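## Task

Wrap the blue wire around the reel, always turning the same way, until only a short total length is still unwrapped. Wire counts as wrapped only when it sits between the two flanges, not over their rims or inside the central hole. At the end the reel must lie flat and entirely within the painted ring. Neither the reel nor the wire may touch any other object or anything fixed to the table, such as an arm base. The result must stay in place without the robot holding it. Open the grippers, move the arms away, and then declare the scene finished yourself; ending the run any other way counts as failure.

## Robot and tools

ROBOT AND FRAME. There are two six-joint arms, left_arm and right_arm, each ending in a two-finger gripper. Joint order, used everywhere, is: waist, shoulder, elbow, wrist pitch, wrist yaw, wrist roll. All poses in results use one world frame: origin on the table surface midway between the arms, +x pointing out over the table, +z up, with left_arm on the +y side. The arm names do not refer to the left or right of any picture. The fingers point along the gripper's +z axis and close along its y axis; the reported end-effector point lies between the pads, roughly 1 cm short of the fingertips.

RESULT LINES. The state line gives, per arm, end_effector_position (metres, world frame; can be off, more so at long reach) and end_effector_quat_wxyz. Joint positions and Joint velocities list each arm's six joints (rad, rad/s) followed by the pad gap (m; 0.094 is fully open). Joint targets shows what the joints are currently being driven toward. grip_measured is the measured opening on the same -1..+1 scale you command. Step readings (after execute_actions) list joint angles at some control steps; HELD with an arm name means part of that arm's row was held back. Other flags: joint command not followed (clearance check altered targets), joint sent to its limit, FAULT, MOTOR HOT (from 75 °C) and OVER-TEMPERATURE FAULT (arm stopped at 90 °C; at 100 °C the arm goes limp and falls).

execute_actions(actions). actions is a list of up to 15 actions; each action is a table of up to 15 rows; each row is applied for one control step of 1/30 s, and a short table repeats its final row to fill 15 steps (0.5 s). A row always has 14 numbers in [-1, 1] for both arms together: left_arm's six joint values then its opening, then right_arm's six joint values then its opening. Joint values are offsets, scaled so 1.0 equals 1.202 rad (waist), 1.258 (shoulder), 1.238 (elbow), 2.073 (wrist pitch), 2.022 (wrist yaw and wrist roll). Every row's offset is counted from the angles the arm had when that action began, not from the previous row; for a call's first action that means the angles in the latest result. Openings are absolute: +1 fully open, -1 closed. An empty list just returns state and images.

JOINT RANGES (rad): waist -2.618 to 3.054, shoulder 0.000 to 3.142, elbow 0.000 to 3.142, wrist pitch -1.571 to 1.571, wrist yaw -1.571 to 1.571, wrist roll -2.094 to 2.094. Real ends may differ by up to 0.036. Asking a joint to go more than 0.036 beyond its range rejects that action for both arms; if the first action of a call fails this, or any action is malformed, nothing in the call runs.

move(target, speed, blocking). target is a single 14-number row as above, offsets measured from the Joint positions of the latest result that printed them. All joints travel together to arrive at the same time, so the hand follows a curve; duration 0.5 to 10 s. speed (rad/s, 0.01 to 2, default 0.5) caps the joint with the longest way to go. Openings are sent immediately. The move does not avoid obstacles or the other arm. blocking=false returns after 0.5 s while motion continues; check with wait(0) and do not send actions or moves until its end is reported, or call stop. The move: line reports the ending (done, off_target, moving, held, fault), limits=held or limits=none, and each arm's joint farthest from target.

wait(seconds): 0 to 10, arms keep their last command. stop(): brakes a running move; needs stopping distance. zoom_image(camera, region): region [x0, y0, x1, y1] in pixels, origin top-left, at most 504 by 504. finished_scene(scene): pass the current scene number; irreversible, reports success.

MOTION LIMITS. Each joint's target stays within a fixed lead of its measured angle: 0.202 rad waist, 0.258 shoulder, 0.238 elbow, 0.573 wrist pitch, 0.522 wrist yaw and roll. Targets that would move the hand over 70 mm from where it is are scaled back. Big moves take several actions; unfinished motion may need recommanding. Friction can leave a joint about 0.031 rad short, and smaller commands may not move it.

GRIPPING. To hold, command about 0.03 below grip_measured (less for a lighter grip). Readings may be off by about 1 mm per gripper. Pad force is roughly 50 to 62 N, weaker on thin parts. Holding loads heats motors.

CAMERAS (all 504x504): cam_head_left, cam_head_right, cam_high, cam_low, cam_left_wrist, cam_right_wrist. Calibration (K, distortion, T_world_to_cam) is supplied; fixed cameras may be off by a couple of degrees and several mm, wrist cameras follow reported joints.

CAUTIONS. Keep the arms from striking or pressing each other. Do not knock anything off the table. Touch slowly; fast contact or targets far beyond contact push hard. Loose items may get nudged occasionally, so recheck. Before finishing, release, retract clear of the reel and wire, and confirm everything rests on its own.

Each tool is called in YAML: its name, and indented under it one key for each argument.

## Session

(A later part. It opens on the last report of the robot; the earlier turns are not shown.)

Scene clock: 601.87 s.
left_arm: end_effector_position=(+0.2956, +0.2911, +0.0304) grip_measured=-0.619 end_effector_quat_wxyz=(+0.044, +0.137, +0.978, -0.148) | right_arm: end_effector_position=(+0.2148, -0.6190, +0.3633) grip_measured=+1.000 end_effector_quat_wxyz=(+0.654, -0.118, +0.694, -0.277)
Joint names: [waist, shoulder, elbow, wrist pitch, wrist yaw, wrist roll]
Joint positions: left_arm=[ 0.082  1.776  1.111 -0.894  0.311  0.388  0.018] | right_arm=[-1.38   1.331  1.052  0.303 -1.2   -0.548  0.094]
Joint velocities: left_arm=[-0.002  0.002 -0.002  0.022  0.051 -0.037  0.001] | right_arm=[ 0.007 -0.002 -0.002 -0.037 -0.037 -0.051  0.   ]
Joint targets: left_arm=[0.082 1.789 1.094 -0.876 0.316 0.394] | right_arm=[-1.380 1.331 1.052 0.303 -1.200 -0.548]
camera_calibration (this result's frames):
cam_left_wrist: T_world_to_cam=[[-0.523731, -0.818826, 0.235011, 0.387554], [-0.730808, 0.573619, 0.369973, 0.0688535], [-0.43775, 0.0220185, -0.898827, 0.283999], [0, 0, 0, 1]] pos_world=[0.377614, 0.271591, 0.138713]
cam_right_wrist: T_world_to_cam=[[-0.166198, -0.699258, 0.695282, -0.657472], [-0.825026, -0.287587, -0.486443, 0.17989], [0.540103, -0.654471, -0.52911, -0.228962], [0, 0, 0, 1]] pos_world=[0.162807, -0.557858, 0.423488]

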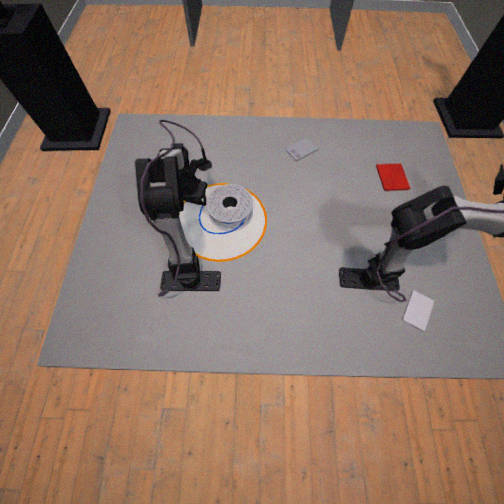

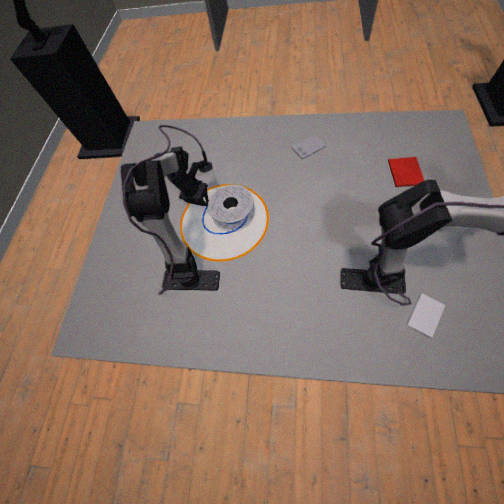

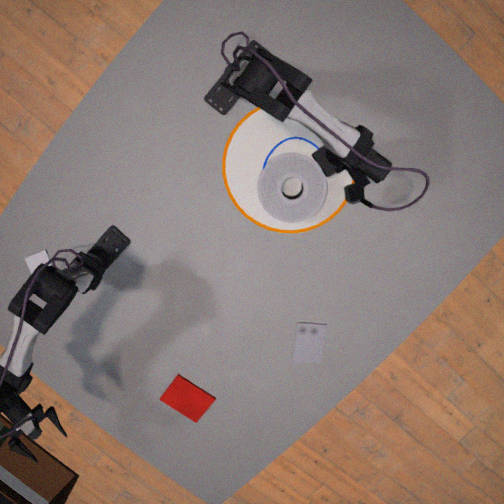

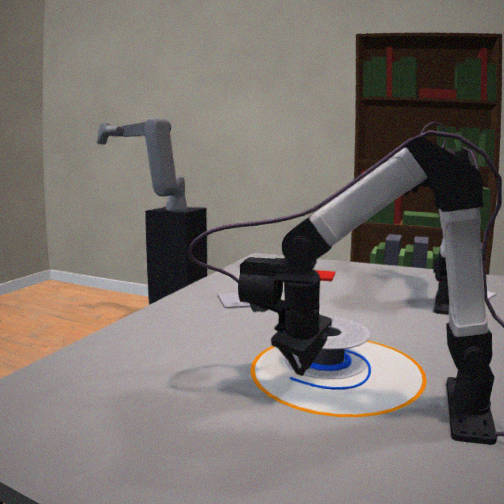

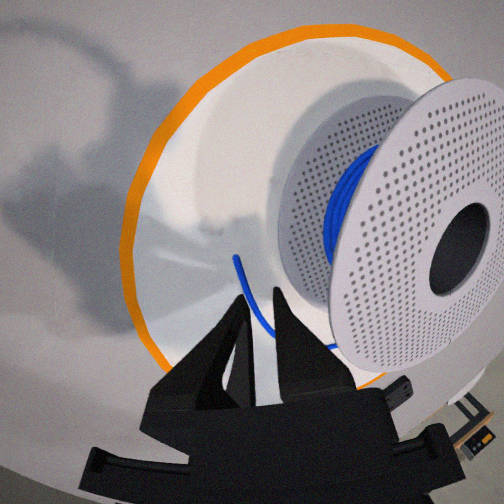

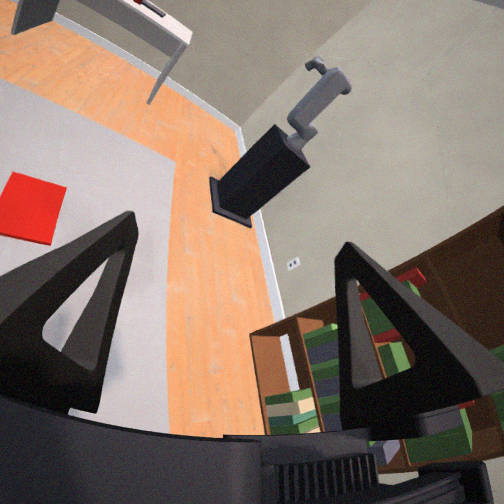

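execute_actions:
  actions:
    - [[0.01,0.01,-0.013,0.012,0.002,0.003,-0.6,0,0,0,0,0,0,1],[0.018,0.01,-0.013,0.016,0.002,0.003,-0.6,0,0,0,0,0,0,1],[0.023,0.011,-0.015,0.021,0.002,0.003,-0.6,0,0,0,0,0,0,1],[0.023,0.014,-0.019,0.026,0.002,0.003,-0.6,0,0,0,0,0,0,1],[0.023,0.017,-0.023,0.031,0.002,0.003,-0.6,0,0,0,0,0,0,1],[0.023,0.020,-0.027,0.035,0.002,0.003,-0.6,0,0,0,0,0,0,1],[0.023,0.023,-0.031,0.038,0.002,0.003,-0.6,0,0,0,0,0,0,1],[0.023,0.026,-0.035,0.041,0.002,0.003,-0.6,0,0,0,0,0,0,1],[0.023,0.028,-0.038,0.042,0.002,0.003,-0.6,0,0,0,0,0,0,1],[0.023,0.030,-0.041,0.042,0.002,0.003,-0.6,0,0,0,0,0,0,1],[0.023,0.032,-0.043,0.042,0.002,0.003,-0.6,0,0,0,0,0,0,1],[0.023,0.033,-0.045,0.042,0.002,0.003,-0.6,0,0,0,0,0,0,1]]

zoom_image:
  camera: "cam_left_wrist"
  region: [170, 200, 370, 400]

zoom_image:
  camera: "cam_low"
  region: [250, 310, 390, 410]

Scene clock: 622.70 s.
left_arm: end_effector_position=(+0.2972, +0.2978, +0.0168) grip_measured=-0.601 end_effector_quat_wxyz=(+0.049, +0.127, +0.980, -0.147) | right_arm: end_effector_position=(+0.2148, -0.6190, +0.3633) grip_measured=+1.000 end_effector_quat_wxyz=(+0.654, -0.118, +0.694, -0.277)
Joint names: [waist, shoulder, elbow, wrist pitch, wrist yaw, wrist roll]
Joint positions: left_arm=[ 0.103  1.797  1.077 -0.831  0.311  0.388  0.019] | right_arm=[-1.38   1.331  1.052  0.303 -1.2   -0.548  0.094]
Joint velocities: left_arm=[-0.012  0.032 -0.042  0.081 -0.022 -0.007 -0.001] | right_arm=[-0.002  0.007  0.012 -0.037  0.051 -0.037  0.   ]
Joint targets: left_arm=[0.110 1.817 1.055 -0.807 0.315 0.394] | right_arm=[-1.380 1.331 1.052 0.303 -1.200 -0.548]
Step readings (joint positions):
0: left_arm=[0.082 1.776 1.111 -0.894 0.311 0.388] | right_arm=[-1.380 1.331 1.052 0.303 -1.200 -0.548]
1: left_arm=[0.082 1.776 1.111 -0.893 0.311 0.388] | right_arm=[-1.380 1.331 1.052 0.303 -1.200 -0.548]
2: left_arm=[0.083 1.776 1.111 -0.891 0.311 0.388] | right_arm=[-1.380 1.331 1.052 0.303 -1.200 -0.548]
4: left_arm=[0.092 1.776 1.111 -0.882 0.311 0.388] | right_arm=[-1.380 1.331 1.052 0.303 -1.200 -0.548]
8: left_arm=[0.103 1.776 1.105 -0.851 0.311 0.388] | right_arm=[-1.380 1.331 1.052 0.303 -1.200 -0.548]
15: Joint positions above
camera_calibration (this result's frames):
cam_left_wrist: T_world_to_cam=[[-0.508214, -0.829778, 0.230623, 0.395726], [-0.745475, 0.557933, 0.364663, 0.0803607], [-0.431261, 0.0134034, -0.902128, 0.272991], [0, 0, 0, 1]] pos_world=[0.378751, 0.27987, 0.125705]
cam_right_wrist: T_world_to_cam=[[-0.166198, -0.699258, 0.695282, -0.657472], [-0.825026, -0.287587, -0.486443, 0.17989], [0.540103, -0.654471, -0.52911, -0.228962], [0, 0, 0, 1]] pos_world=[0.162807, -0.557858, 0.423488]

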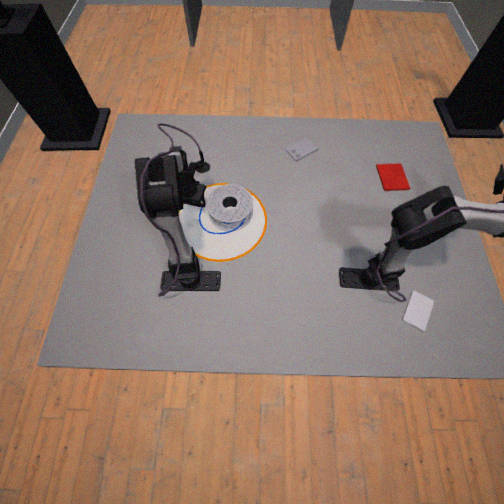

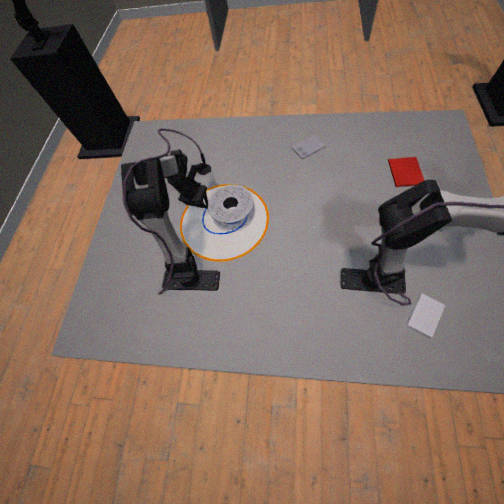

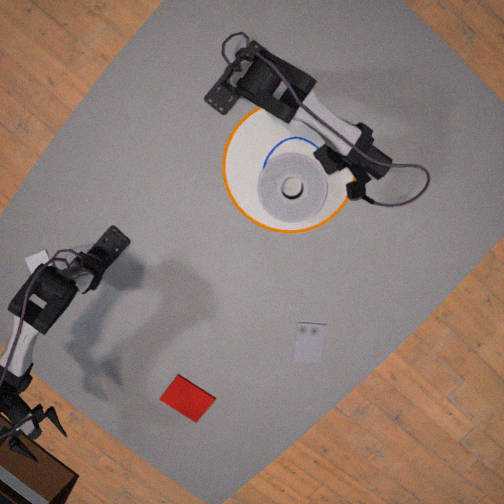

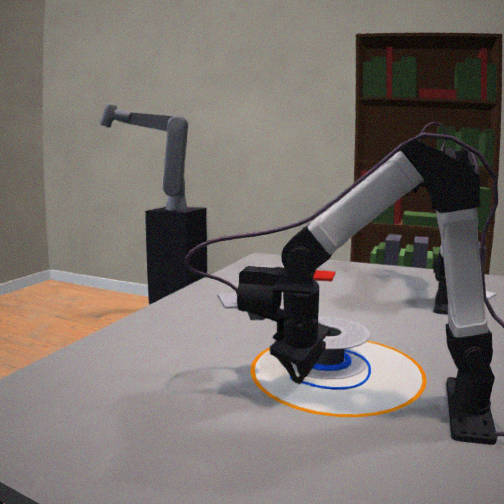

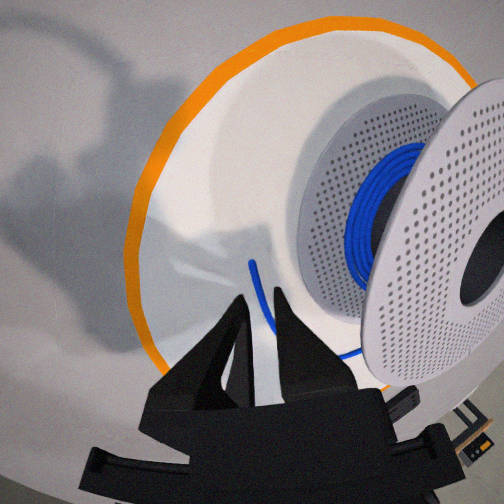

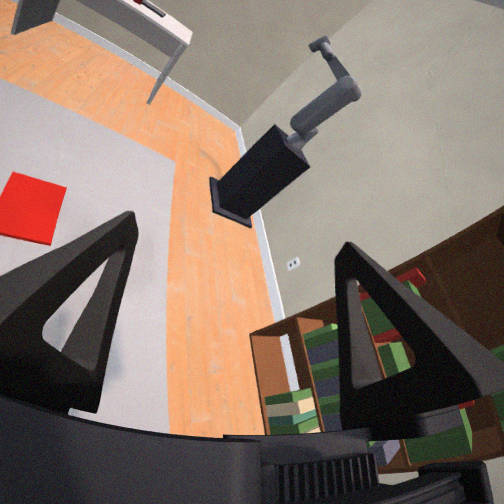

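Region (170, 200, 370, 400) of cam_left_wrist's 504x504 image, scaled by 2.520, with more detail than that image has.

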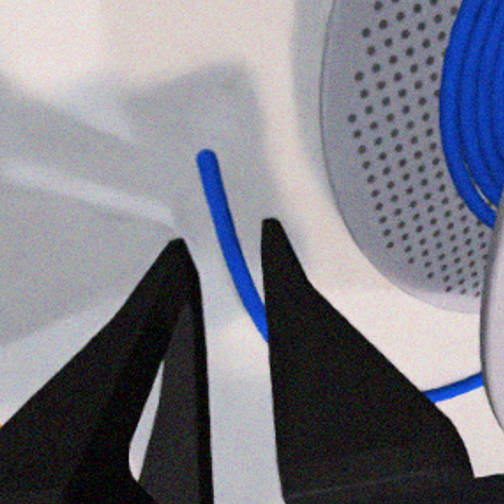

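Region (250, 310, 390, 410) of cam_low's 504x504 image, scaled by 3.600, with more detail than that image has; it fills the top 360 rows of this view, and the rest is white.

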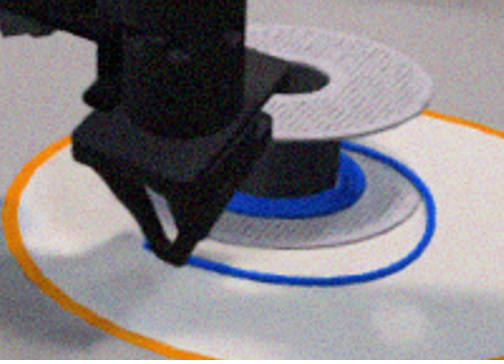

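execute_actions:
  actions: []

Scene clock: 636.43 s.
left_arm: end_effector_position=(+0.2985, +0.2979, +0.0164) grip_measured=-0.601 end_effector_quat_wxyz=(+0.052, +0.128, +0.980, -0.146) | right_arm: end_effector_position=(+0.2148, -0.6190, +0.3633) grip_measured=+1.000 end_effector_quat_wxyz=(+0.654, -0.118, +0.694, -0.277)
Joint names: [waist, shoulder, elbow, wrist pitch, wrist yaw, wrist roll]
Joint positions: left_arm=[ 0.103  1.798  1.077 -0.824  0.311  0.388  0.019] | right_arm=[-1.38   1.331  1.052  0.303 -1.2   -0.548  0.094]
Joint velocities: left_arm=[-0.002 -0.007 -0.012  0.007 -0.007  0.037 -0.001] | right_arm=[-0.002  0.007 -0.032 -0.051 -0.066 -0.022  0.   ]
Joint targets: left_arm=[0.110 1.817 1.055 -0.807 0.315 0.394] | right_arm=[-1.380 1.331 1.052 0.303 -1.200 -0.548]
camera_calibration (this result's frames):
cam_left_wrist: T_world_to_cam=[[-0.509426, -0.82994, 0.227341, 0.397063], [-0.747395, 0.557676, 0.361107, 0.0820553], [-0.426479, 0.0140433, -0.904388, 0.271636], [0, 0, 0, 1]] pos_world=[0.379449, 0.279964, 0.125765]
cam_right_wrist: T_world_to_cam=[[-0.166198, -0.699258, 0.695282, -0.657472], [-0.825026, -0.287587, -0.486443, 0.17989], [0.540103, -0.654471, -0.52911, -0.228962], [0, 0, 0, 1]] pos_world=[0.162807, -0.557858, 0.423488]

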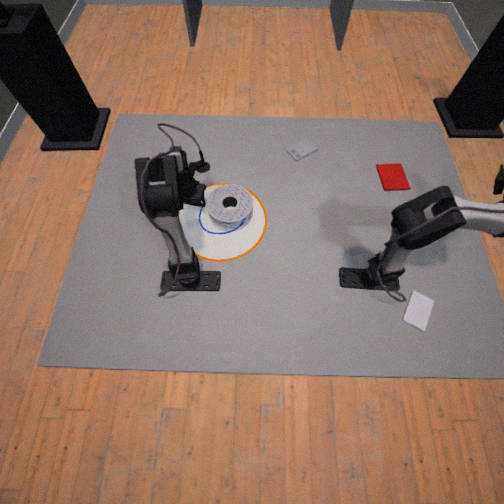

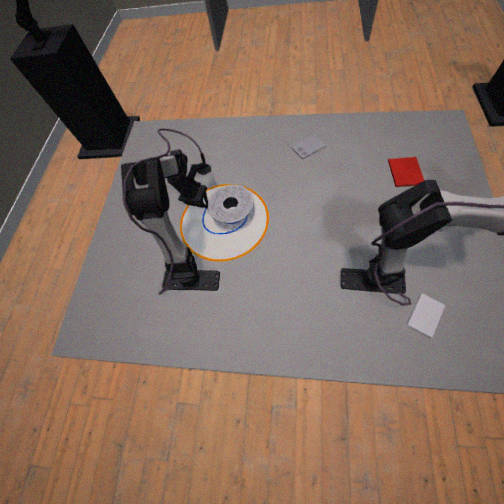

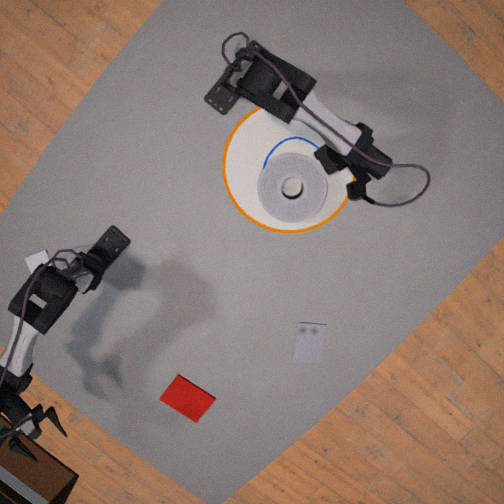

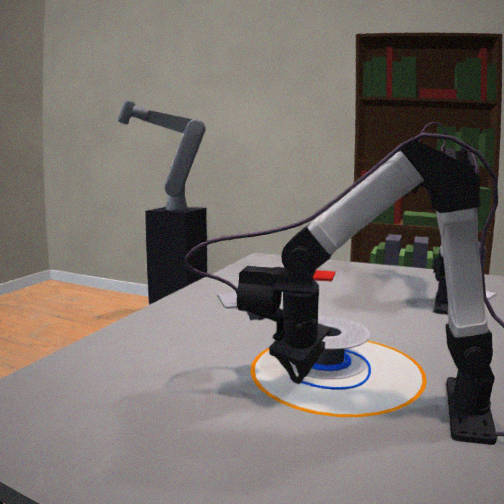

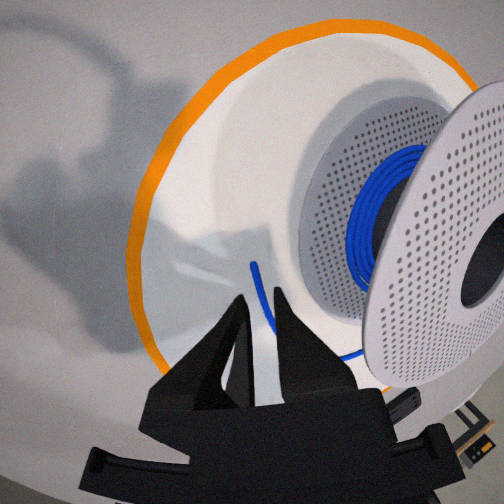

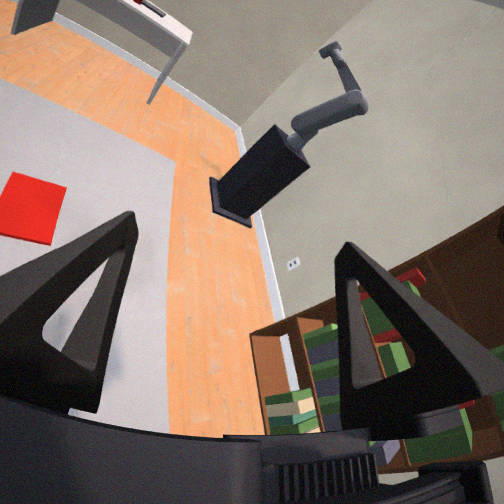

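execute_actions:
  actions:
    - [[0,0.018,-0.021,0.011,0,0,-0.62,0,0,0,0,0,0,1],[0,0.019,-0.022,0.012,0,0,-0.635,0,0,0,0,0,0,1],[0,0.020,-0.023,0.012,0,0,-0.65,0,0,0,0,0,0,1],[0,0.021,-0.024,0.013,0,0,-0.665,0,0,0,0,0,0,1],[0,0.022,-0.025,0.014,0,0,-0.68,0,0,0,0,0,0,1],[0,0.022,-0.026,0.015,0,0,-0.695,0,0,0,0,0,0,1],[0,0.023,-0.027,0.015,0,0,-0.71,0,0,0,0,0,0,1],[0,0.023,-0.027,0.016,0,0,-0.725,0,0,0,0,0,0,1],[0,0.024,-0.028,0.017,0,0,-0.74,0,0,0,0,0,0,1],[0,0.024,-0.028,0.017,0,0,-0.755,0,0,0,0,0,0,1],[0,0.024,-0.028,0.017,0,0,-0.77,0,0,0,0,0,0,1],[0,0.024,-0.028,0.017,0,0,-0.78,0,0,0,0,0,0,1],[0,0.024,-0.028,0.017,0,0,-0.79,0,0,0,0,0,0,1],[0,0.024,-0.028,0.017,0,0,-0.80,0,0,0,0,0,0,1],[0,0.024,-0.028,0.017,0,0,-0.80,0,0,0,0,0,0,1]]

Scene clock: 647.13 s.
left_arm: end_effector_position=(+0.2983, +0.2979, +0.0139) grip_measured=-0.797 end_effector_quat_wxyz=(+0.054, +0.128, +0.980, -0.146) | right_arm: end_effector_position=(+0.2148, -0.6190, +0.3633) grip_measured=+1.000 end_effector_quat_wxyz=(+0.654, -0.118, +0.694, -0.277)
Joint names: [waist, shoulder, elbow, wrist pitch, wrist yaw, wrist roll]
Joint positions: left_arm=[ 0.103  1.798  1.065 -0.808  0.311  0.388  0.01 ] | right_arm=[-1.38   1.331  1.052  0.303 -1.2   -0.548  0.094]
Joint velocities: left_arm=[ 0.007  0.007  0.002  0.037 -0.007 -0.037 -0.001] | right_arm=[ 0.002  0.007 -0.027 -0.007 -0.081  0.007  0.   ]
Joint targets: left_arm=[0.103 1.828 1.042 -0.789 0.311 0.388] | right_arm=[-1.380 1.331 1.052 0.303 -1.200 -0.548]
Step readings (joint positions):
0: left_arm=[0.103 1.798 1.077 -0.824 0.311 0.388] | right_arm=[-1.380 1.331 1.052 0.303 -1.200 -0.548]
1: left_arm=[0.103 1.798 1.077 -0.823 0.311 0.388] | right_arm=[-1.380 1.331 1.052 0.303 -1.200 -0.548]
2: left_arm=[0.103 1.798 1.077 -0.822 0.311 0.388] | right_arm=[-1.380 1.331 1.052 0.303 -1.200 -0.548]
4: left_arm=[0.103 1.798 1.077 -0.820 0.311 0.388] | right_arm=[-1.380 1.331 1.052 0.303 -1.200 -0.548]
8: left_arm=[0.103 1.798 1.077 -0.814 0.311 0.388] | right_arm=[-1.380 1.331 1.052 0.303 -1.200 -0.548]
15: Joint positions above
camera_calibration (this result's frames):
cam_left_wrist: T_world_to_cam=[[-0.510536, -0.830089, 0.224289, 0.397947], [-0.749162, 0.557439, 0.357795, 0.0834931], [-0.422029, 0.014639, -0.906464, 0.267809], [0, 0, 0, 1]] pos_world=[0.37874, 0.279869, 0.123631]
cam_right_wrist: T_world_to_cam=[[-0.166198, -0.699258, 0.695282, -0.657472], [-0.825026, -0.287587, -0.486443, 0.17989], [0.540103, -0.654471, -0.52911, -0.228962], [0, 0, 0, 1]] pos_world=[0.162807, -0.557858, 0.423488]

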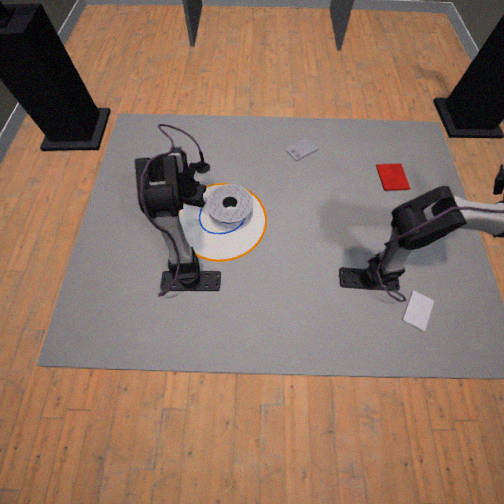

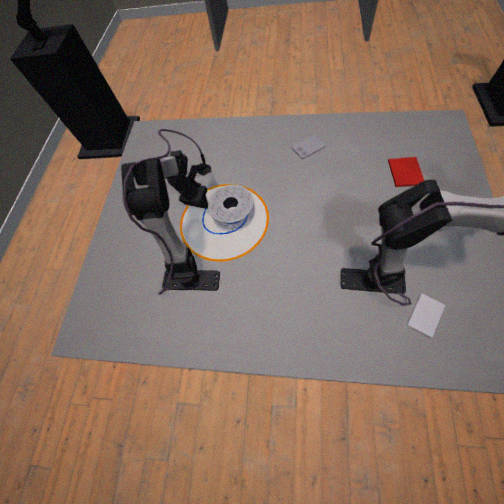

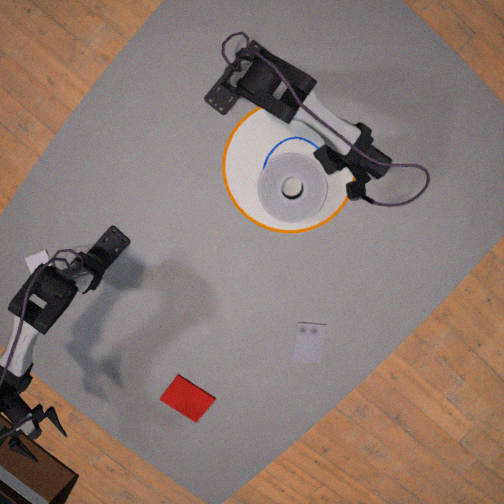

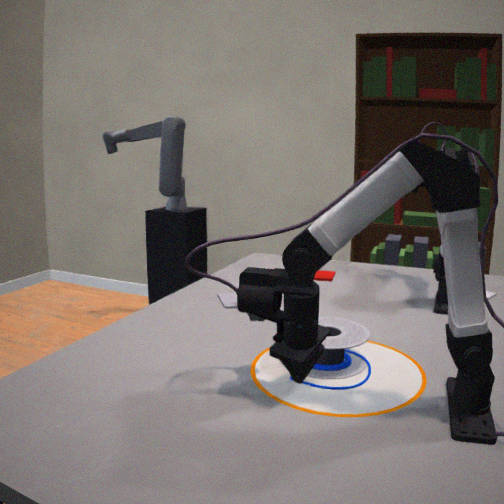

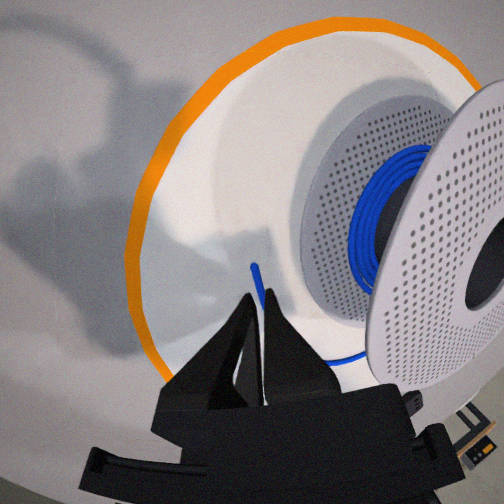

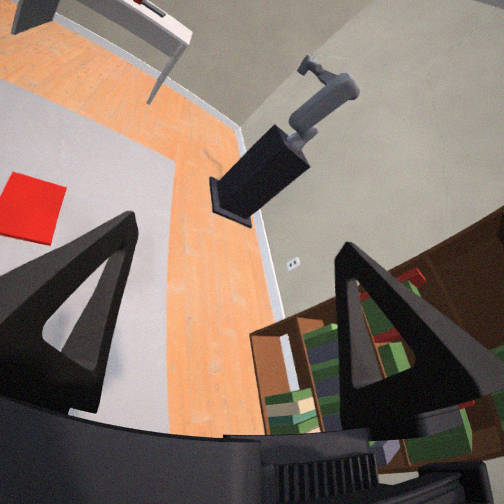

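zoom_image:
  camera: "cam_left_wrist"
  region: [200, 240, 340, 400]

zoom_image:
  camera: "cam_low"
  region: [250, 310, 390, 410]

Region (200, 240, 340, 400) of cam_left_wrist's 504x504 image, scaled by 3.150, with more detail than that image has; it fills the left 441 columns of this view, and the rest is white.

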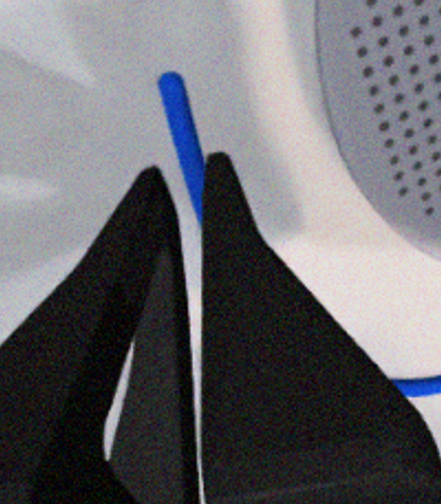

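Region (250, 310, 390, 410) of cam_low's 504x504 image, scaled by 3.600, with more detail than that image has; it fills the top 360 rows of this view, and the rest is white.

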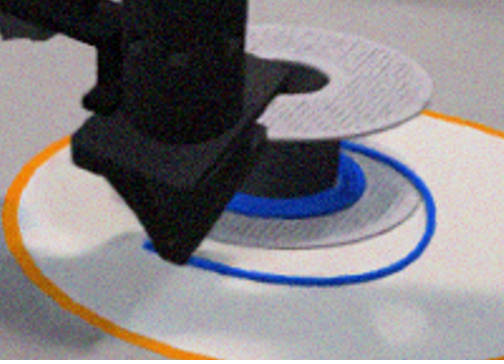

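execute_actions:
  actions:
    - [[-0.018,0.024,-0.020,0.010,0,0,-0.81,0,0,0,0,0,0,1],[-0.018,0.024,-0.021,0.010,0,0,-0.82,0,0,0,0,0,0,1],[-0.018,0.024,-0.022,0.011,0,0,-0.83,0,0,0,0,0,0,1],[-0.018,0.024,-0.022,0.011,0,0,-0.84,0,0,0,0,0,0,1],[-0.018,0.024,-0.023,0.012,0,0,-0.855,0,0,0,0,0,0,1],[-0.018,0.024,-0.023,0.012,0,0,-0.87,0,0,0,0,0,0,1],[-0.018,0.024,-0.024,0.012,0,0,-0.885,0,0,0,0,0,0,1],[-0.018,0.024,-0.024,0.012,0,0,-0.90,0,0,0,0,0,0,1],[-0.018,0.024,-0.024,0.012,0,0,-0.915,0,0,0,0,0,0,1],[-0.018,0.024,-0.024,0.012,0,0,-0.93,0,0,0,0,0,0,1],[-0.018,0.024,-0.024,0.012,0,0,-0.945,0,0,0,0,0,0,1],[-0.018,0.024,-0.024,0.012,0,0,-0.96,0,0,0,0,0,0,1],[-0.018,0.024,-0.024,0.012,0,0,-0.97,0,0,0,0,0,0,1],[-0.018,0.024,-0.024,0.012,0,0,-0.97,0,0,0,0,0,0,1],[-0.018,0.024,-0.024,0.012,0,0,-0.97,0,0,0,0,0,0,1]]

Scene clock: 658.20 s.
left_arm: end_effector_position=(+0.2997, +0.2937, +0.0139) grip_measured=-0.968 end_effector_quat_wxyz=(+0.057, +0.135, +0.978, -0.145) | right_arm: end_effector_position=(+0.2148, -0.6190, +0.3633) grip_measured=+1.000 end_effector_quat_wxyz=(+0.654, -0.118, +0.694, -0.277)
Joint names: [waist, shoulder, elbow, wrist pitch, wrist yaw, wrist roll]
Joint positions: left_arm=[ 0.089  1.798  1.065 -0.801  0.311  0.388  0.002] | right_arm=[-1.38   1.331  1.052  0.303 -1.2   -0.548  0.094]
Joint velocities: left_arm=[-0.012  0.007  0.002  0.022  0.007  0.037 -0.   ] | right_arm=[-0.002 -0.017 -0.002  0.051  0.037 -0.051  0.   ]
Joint targets: left_arm=[0.081 1.828 1.036 -0.783 0.311 0.388] | right_arm=[-1.380 1.331 1.052 0.303 -1.200 -0.548]
Step readings (joint positions):
0: left_arm=[0.103 1.798 1.065 -0.806 0.311 0.388] | right_arm=[-1.380 1.331 1.052 0.303 -1.200 -0.548]
1: left_arm=[0.102 1.798 1.065 -0.806 0.311 0.388] | right_arm=[-1.380 1.331 1.052 0.303 -1.200 -0.548]
2: left_arm=[0.099 1.798 1.065 -0.805 0.311 0.388] | right_arm=[-1.380 1.331 1.052 0.303 -1.200 -0.548]
4: left_arm=[0.093 1.798 1.065 -0.805 0.311 0.388] | right_arm=[-1.380 1.331 1.052 0.303 -1.200 -0.548]
8: left_arm=[0.089 1.798 1.065 -0.802 0.311 0.388] | right_arm=[-1.380 1.331 1.052 0.303 -1.200 -0.548]
15: Joint positions above
camera_calibration (this result's frames):
cam_left_wrist: T_world_to_cam=[[-0.523716, -0.822981, 0.220053, 0.39708], [-0.743644, 0.567668, 0.353196, 0.0823068], [-0.41559, 0.0213337, -0.909302, 0.264668], [0, 0, 0, 1]] pos_world=[0.379158, 0.27442, 0.124215]
cam_right_wrist: T_world_to_cam=[[-0.166198, -0.699258, 0.695282, -0.657472], [-0.825026, -0.287587, -0.486443, 0.17989], [0.540103, -0.654471, -0.52911, -0.228962], [0, 0, 0, 1]] pos_world=[0.162807, -0.557858, 0.423488]

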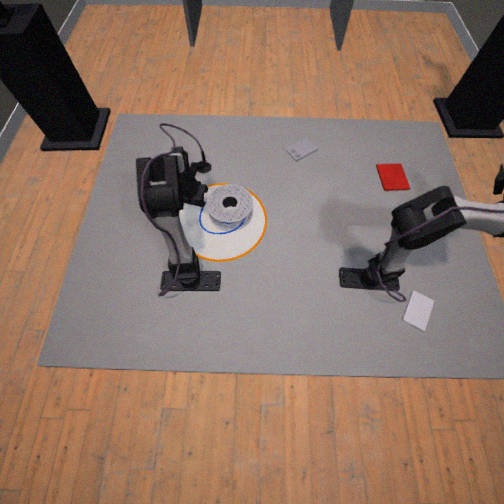

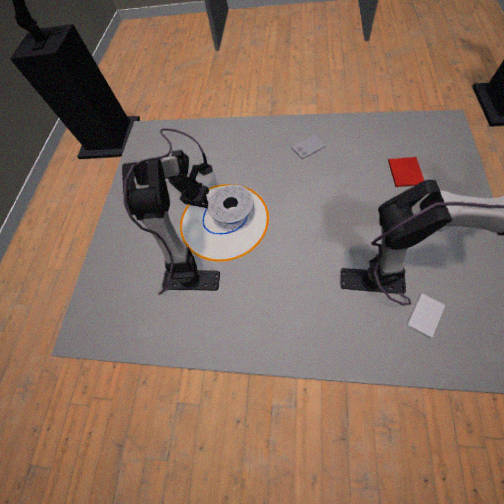

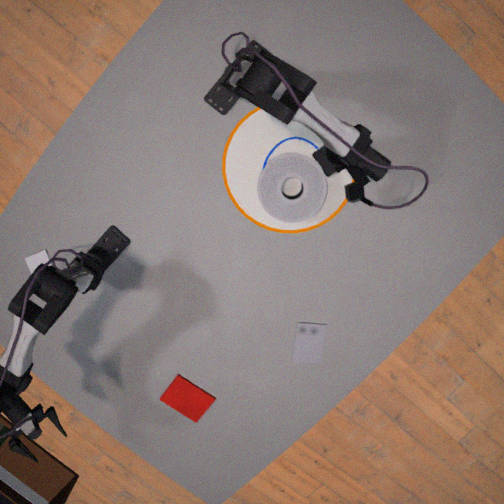

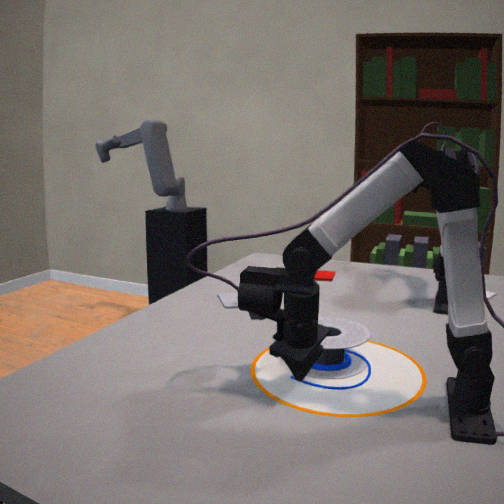

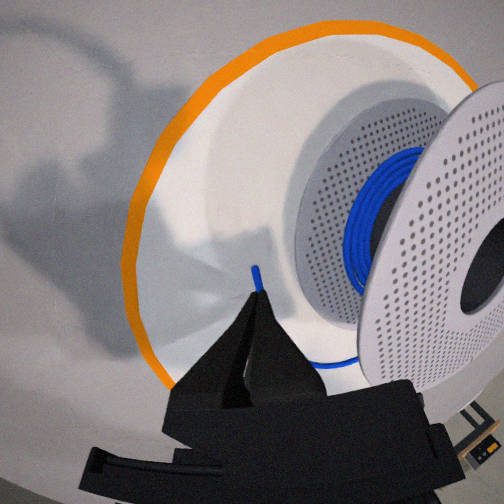

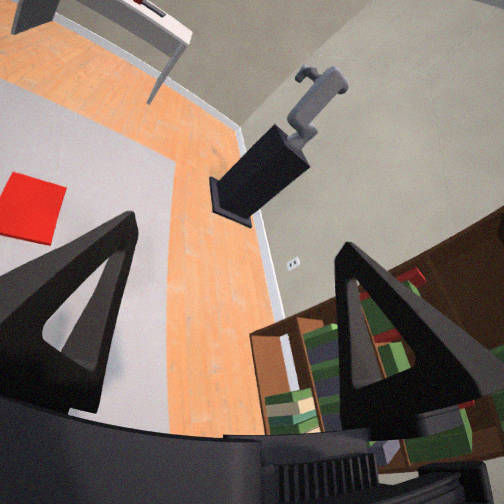

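execute_actions:
  actions:
    - [[0,0.0,0,0,0,0,-0.9,0,0,0,0,0,0,1],[0,0,0,0,0,0,-0.84,0,0,0,0,0,0,1],[0,0,0,0,0,0,-0.78,0,0,0,0,0,0,1],[0,0,0,0,0,0,-0.74,0,0,0,0,0,0,1],[0,0.01,-0.01,0.005,0,0,-0.72,0,0,0,0,0,0,1],[0,0.02,-0.02,0.008,0,0,-0.72,0,0,0,0,0,0,1],[0,0.025,-0.025,0.01,0,0,-0.72,0,0,0,0,0,0,1],[0,0.028,-0.027,0.012,0,0,-0.72,0,0,0,0,0,0,1],[0,0.030,-0.029,0.013,0,0,-0.72,0,0,0,0,0,0,1],[0,0.032,-0.031,0.014,0,0,-0.72,0,0,0,0,0,0,1],[0,0.034,-0.032,0.015,0,0,-0.72,0,0,0,0,0,0,1],[0,0.035,-0.033,0.016,0,0,-0.72,0,0,0,0,0,0,1],[0,0.036,-0.034,0.017,0,0,-0.72,0,0,0,0,0,0,1],[0,0.036,-0.034,0.017,0,0,-0.72,0,0,0,0,0,0,1],[0,0.036,-0.034,0.017,0,0,-0.72,0,0,0,0,0,0,1]]

zoom_image:
  camera: "cam_left_wrist"
  region: [200, 240, 340, 400]

Scene clock: 670.47 s.
left_arm: end_effector_position=(+0.2999, +0.2936, +0.0121) grip_measured=-0.722 end_effector_quat_wxyz=(+0.055, +0.135, +0.978, -0.146) | right_arm: end_effector_position=(+0.2148, -0.6190, +0.3633) grip_measured=+1.000 end_effector_quat_wxyz=(+0.654, -0.118, +0.694, -0.277)
Joint names: [waist, shoulder, elbow, wrist pitch, wrist yaw, wrist roll]
Joint positions: left_arm=[ 0.089  1.805  1.065 -0.797  0.311  0.388  0.013] | right_arm=[-1.38   1.331  1.052  0.303 -1.2   -0.548  0.094]
Joint velocities: left_arm=[ 0.002  0.012 -0.012  0.051  0.007 -0.022  0.   ] | right_arm=[-0.012 -0.022  0.002 -0.022 -0.051 -0.037  0.   ]
Joint targets: left_arm=[0.089 1.843 1.023 -0.766 0.311 0.388] | right_arm=[-1.380 1.331 1.052 0.303 -1.200 -0.548]
Step readings (joint positions):
0: left_arm=[0.089 1.798 1.065 -0.801 0.311 0.388] | right_arm=[-1.380 1.331 1.052 0.303 -1.200 -0.548]
1: left_arm=[0.089 1.798 1.065 -0.801 0.311 0.388] | right_arm=[-1.380 1.331 1.052 0.303 -1.200 -0.548]
2: left_arm=[0.089 1.798 1.065 -0.801 0.311 0.388] | right_arm=[-1.380 1.331 1.052 0.303 -1.200 -0.548]
4: left_arm=[0.089 1.798 1.065 -0.801 0.311 0.388] | right_arm=[-1.380 1.331 1.052 0.303 -1.200 -0.548]
8: left_arm=[0.089 1.800 1.065 -0.800 0.311 0.388] | right_arm=[-1.380 1.331 1.052 0.303 -1.200 -0.548]
15: Joint positions above
camera_calibration (this result's frames):
cam_left_wrist: T_world_to_cam=[[-0.523067, -0.82281, 0.222224, 0.397266], [-0.742579, 0.56794, 0.354994, 0.0826843], [-0.418302, 0.0206664, -0.908073, 0.264065], [0, 0, 0, 1]] pos_world=[0.379656, 0.274458, 0.122156]
cam_right_wrist: T_world_to_cam=[[-0.166198, -0.699258, 0.695282, -0.657472], [-0.825026, -0.287587, -0.486443, 0.17989], [0.540103, -0.654471, -0.52911, -0.228962], [0, 0, 0, 1]] pos_world=[0.162807, -0.557858, 0.423488]

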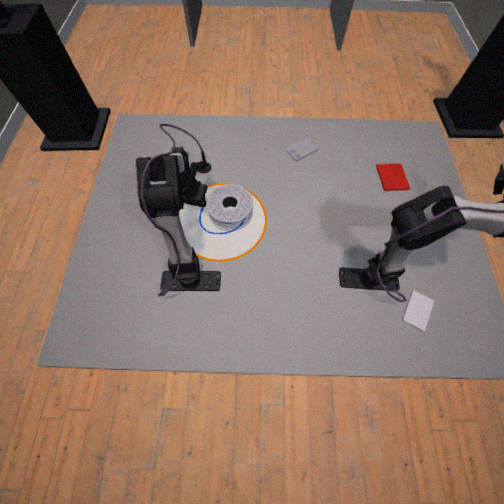

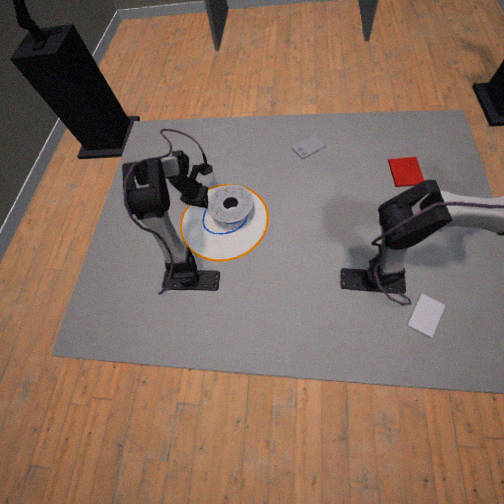

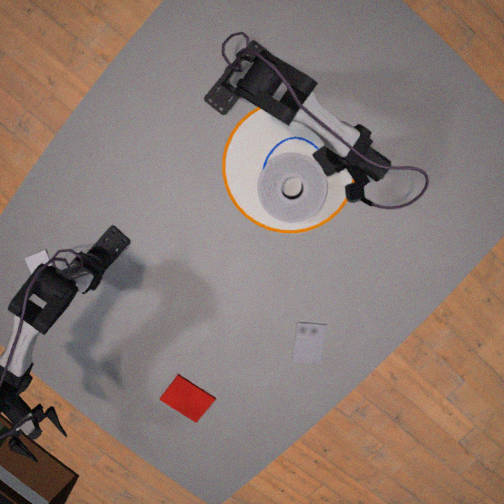

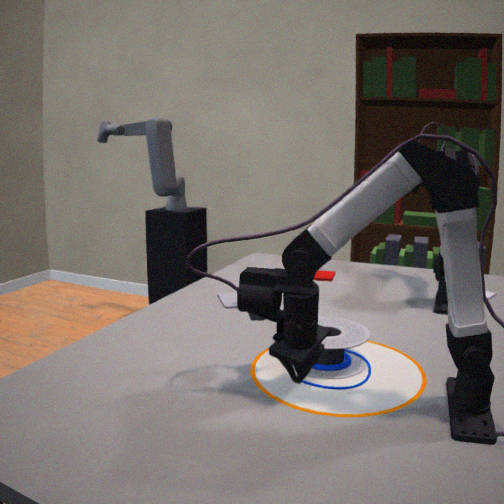

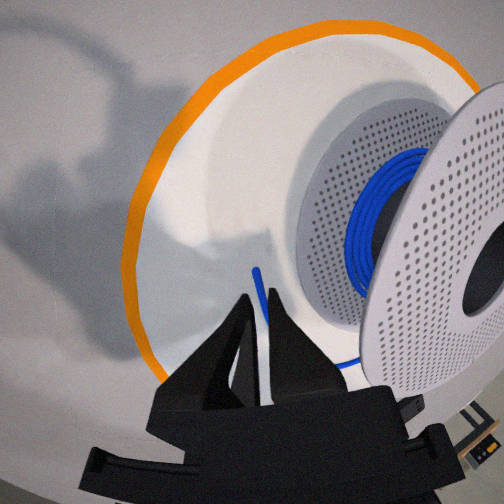

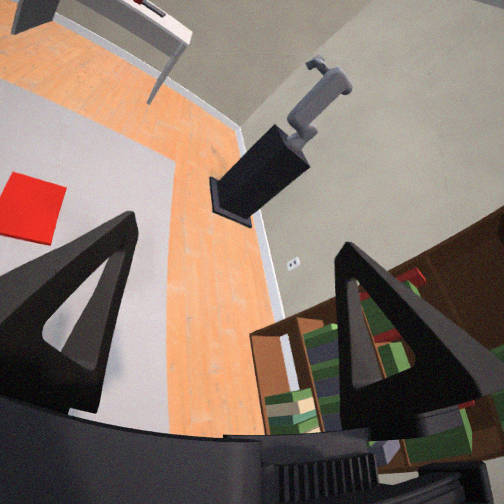

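Region (200, 240, 340, 400) of cam_left_wrist's 504x504 image, scaled by 3.150, with more detail than that image has; it fills the left 441 columns of this view, and the rest is white.

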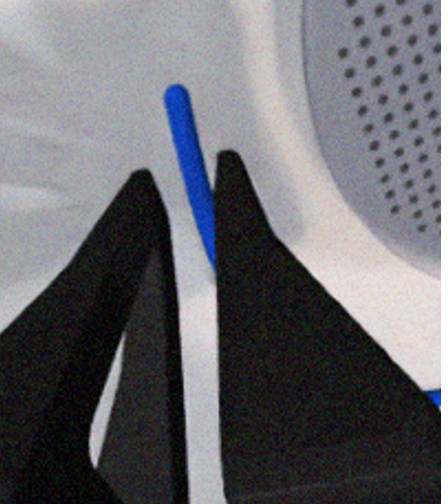

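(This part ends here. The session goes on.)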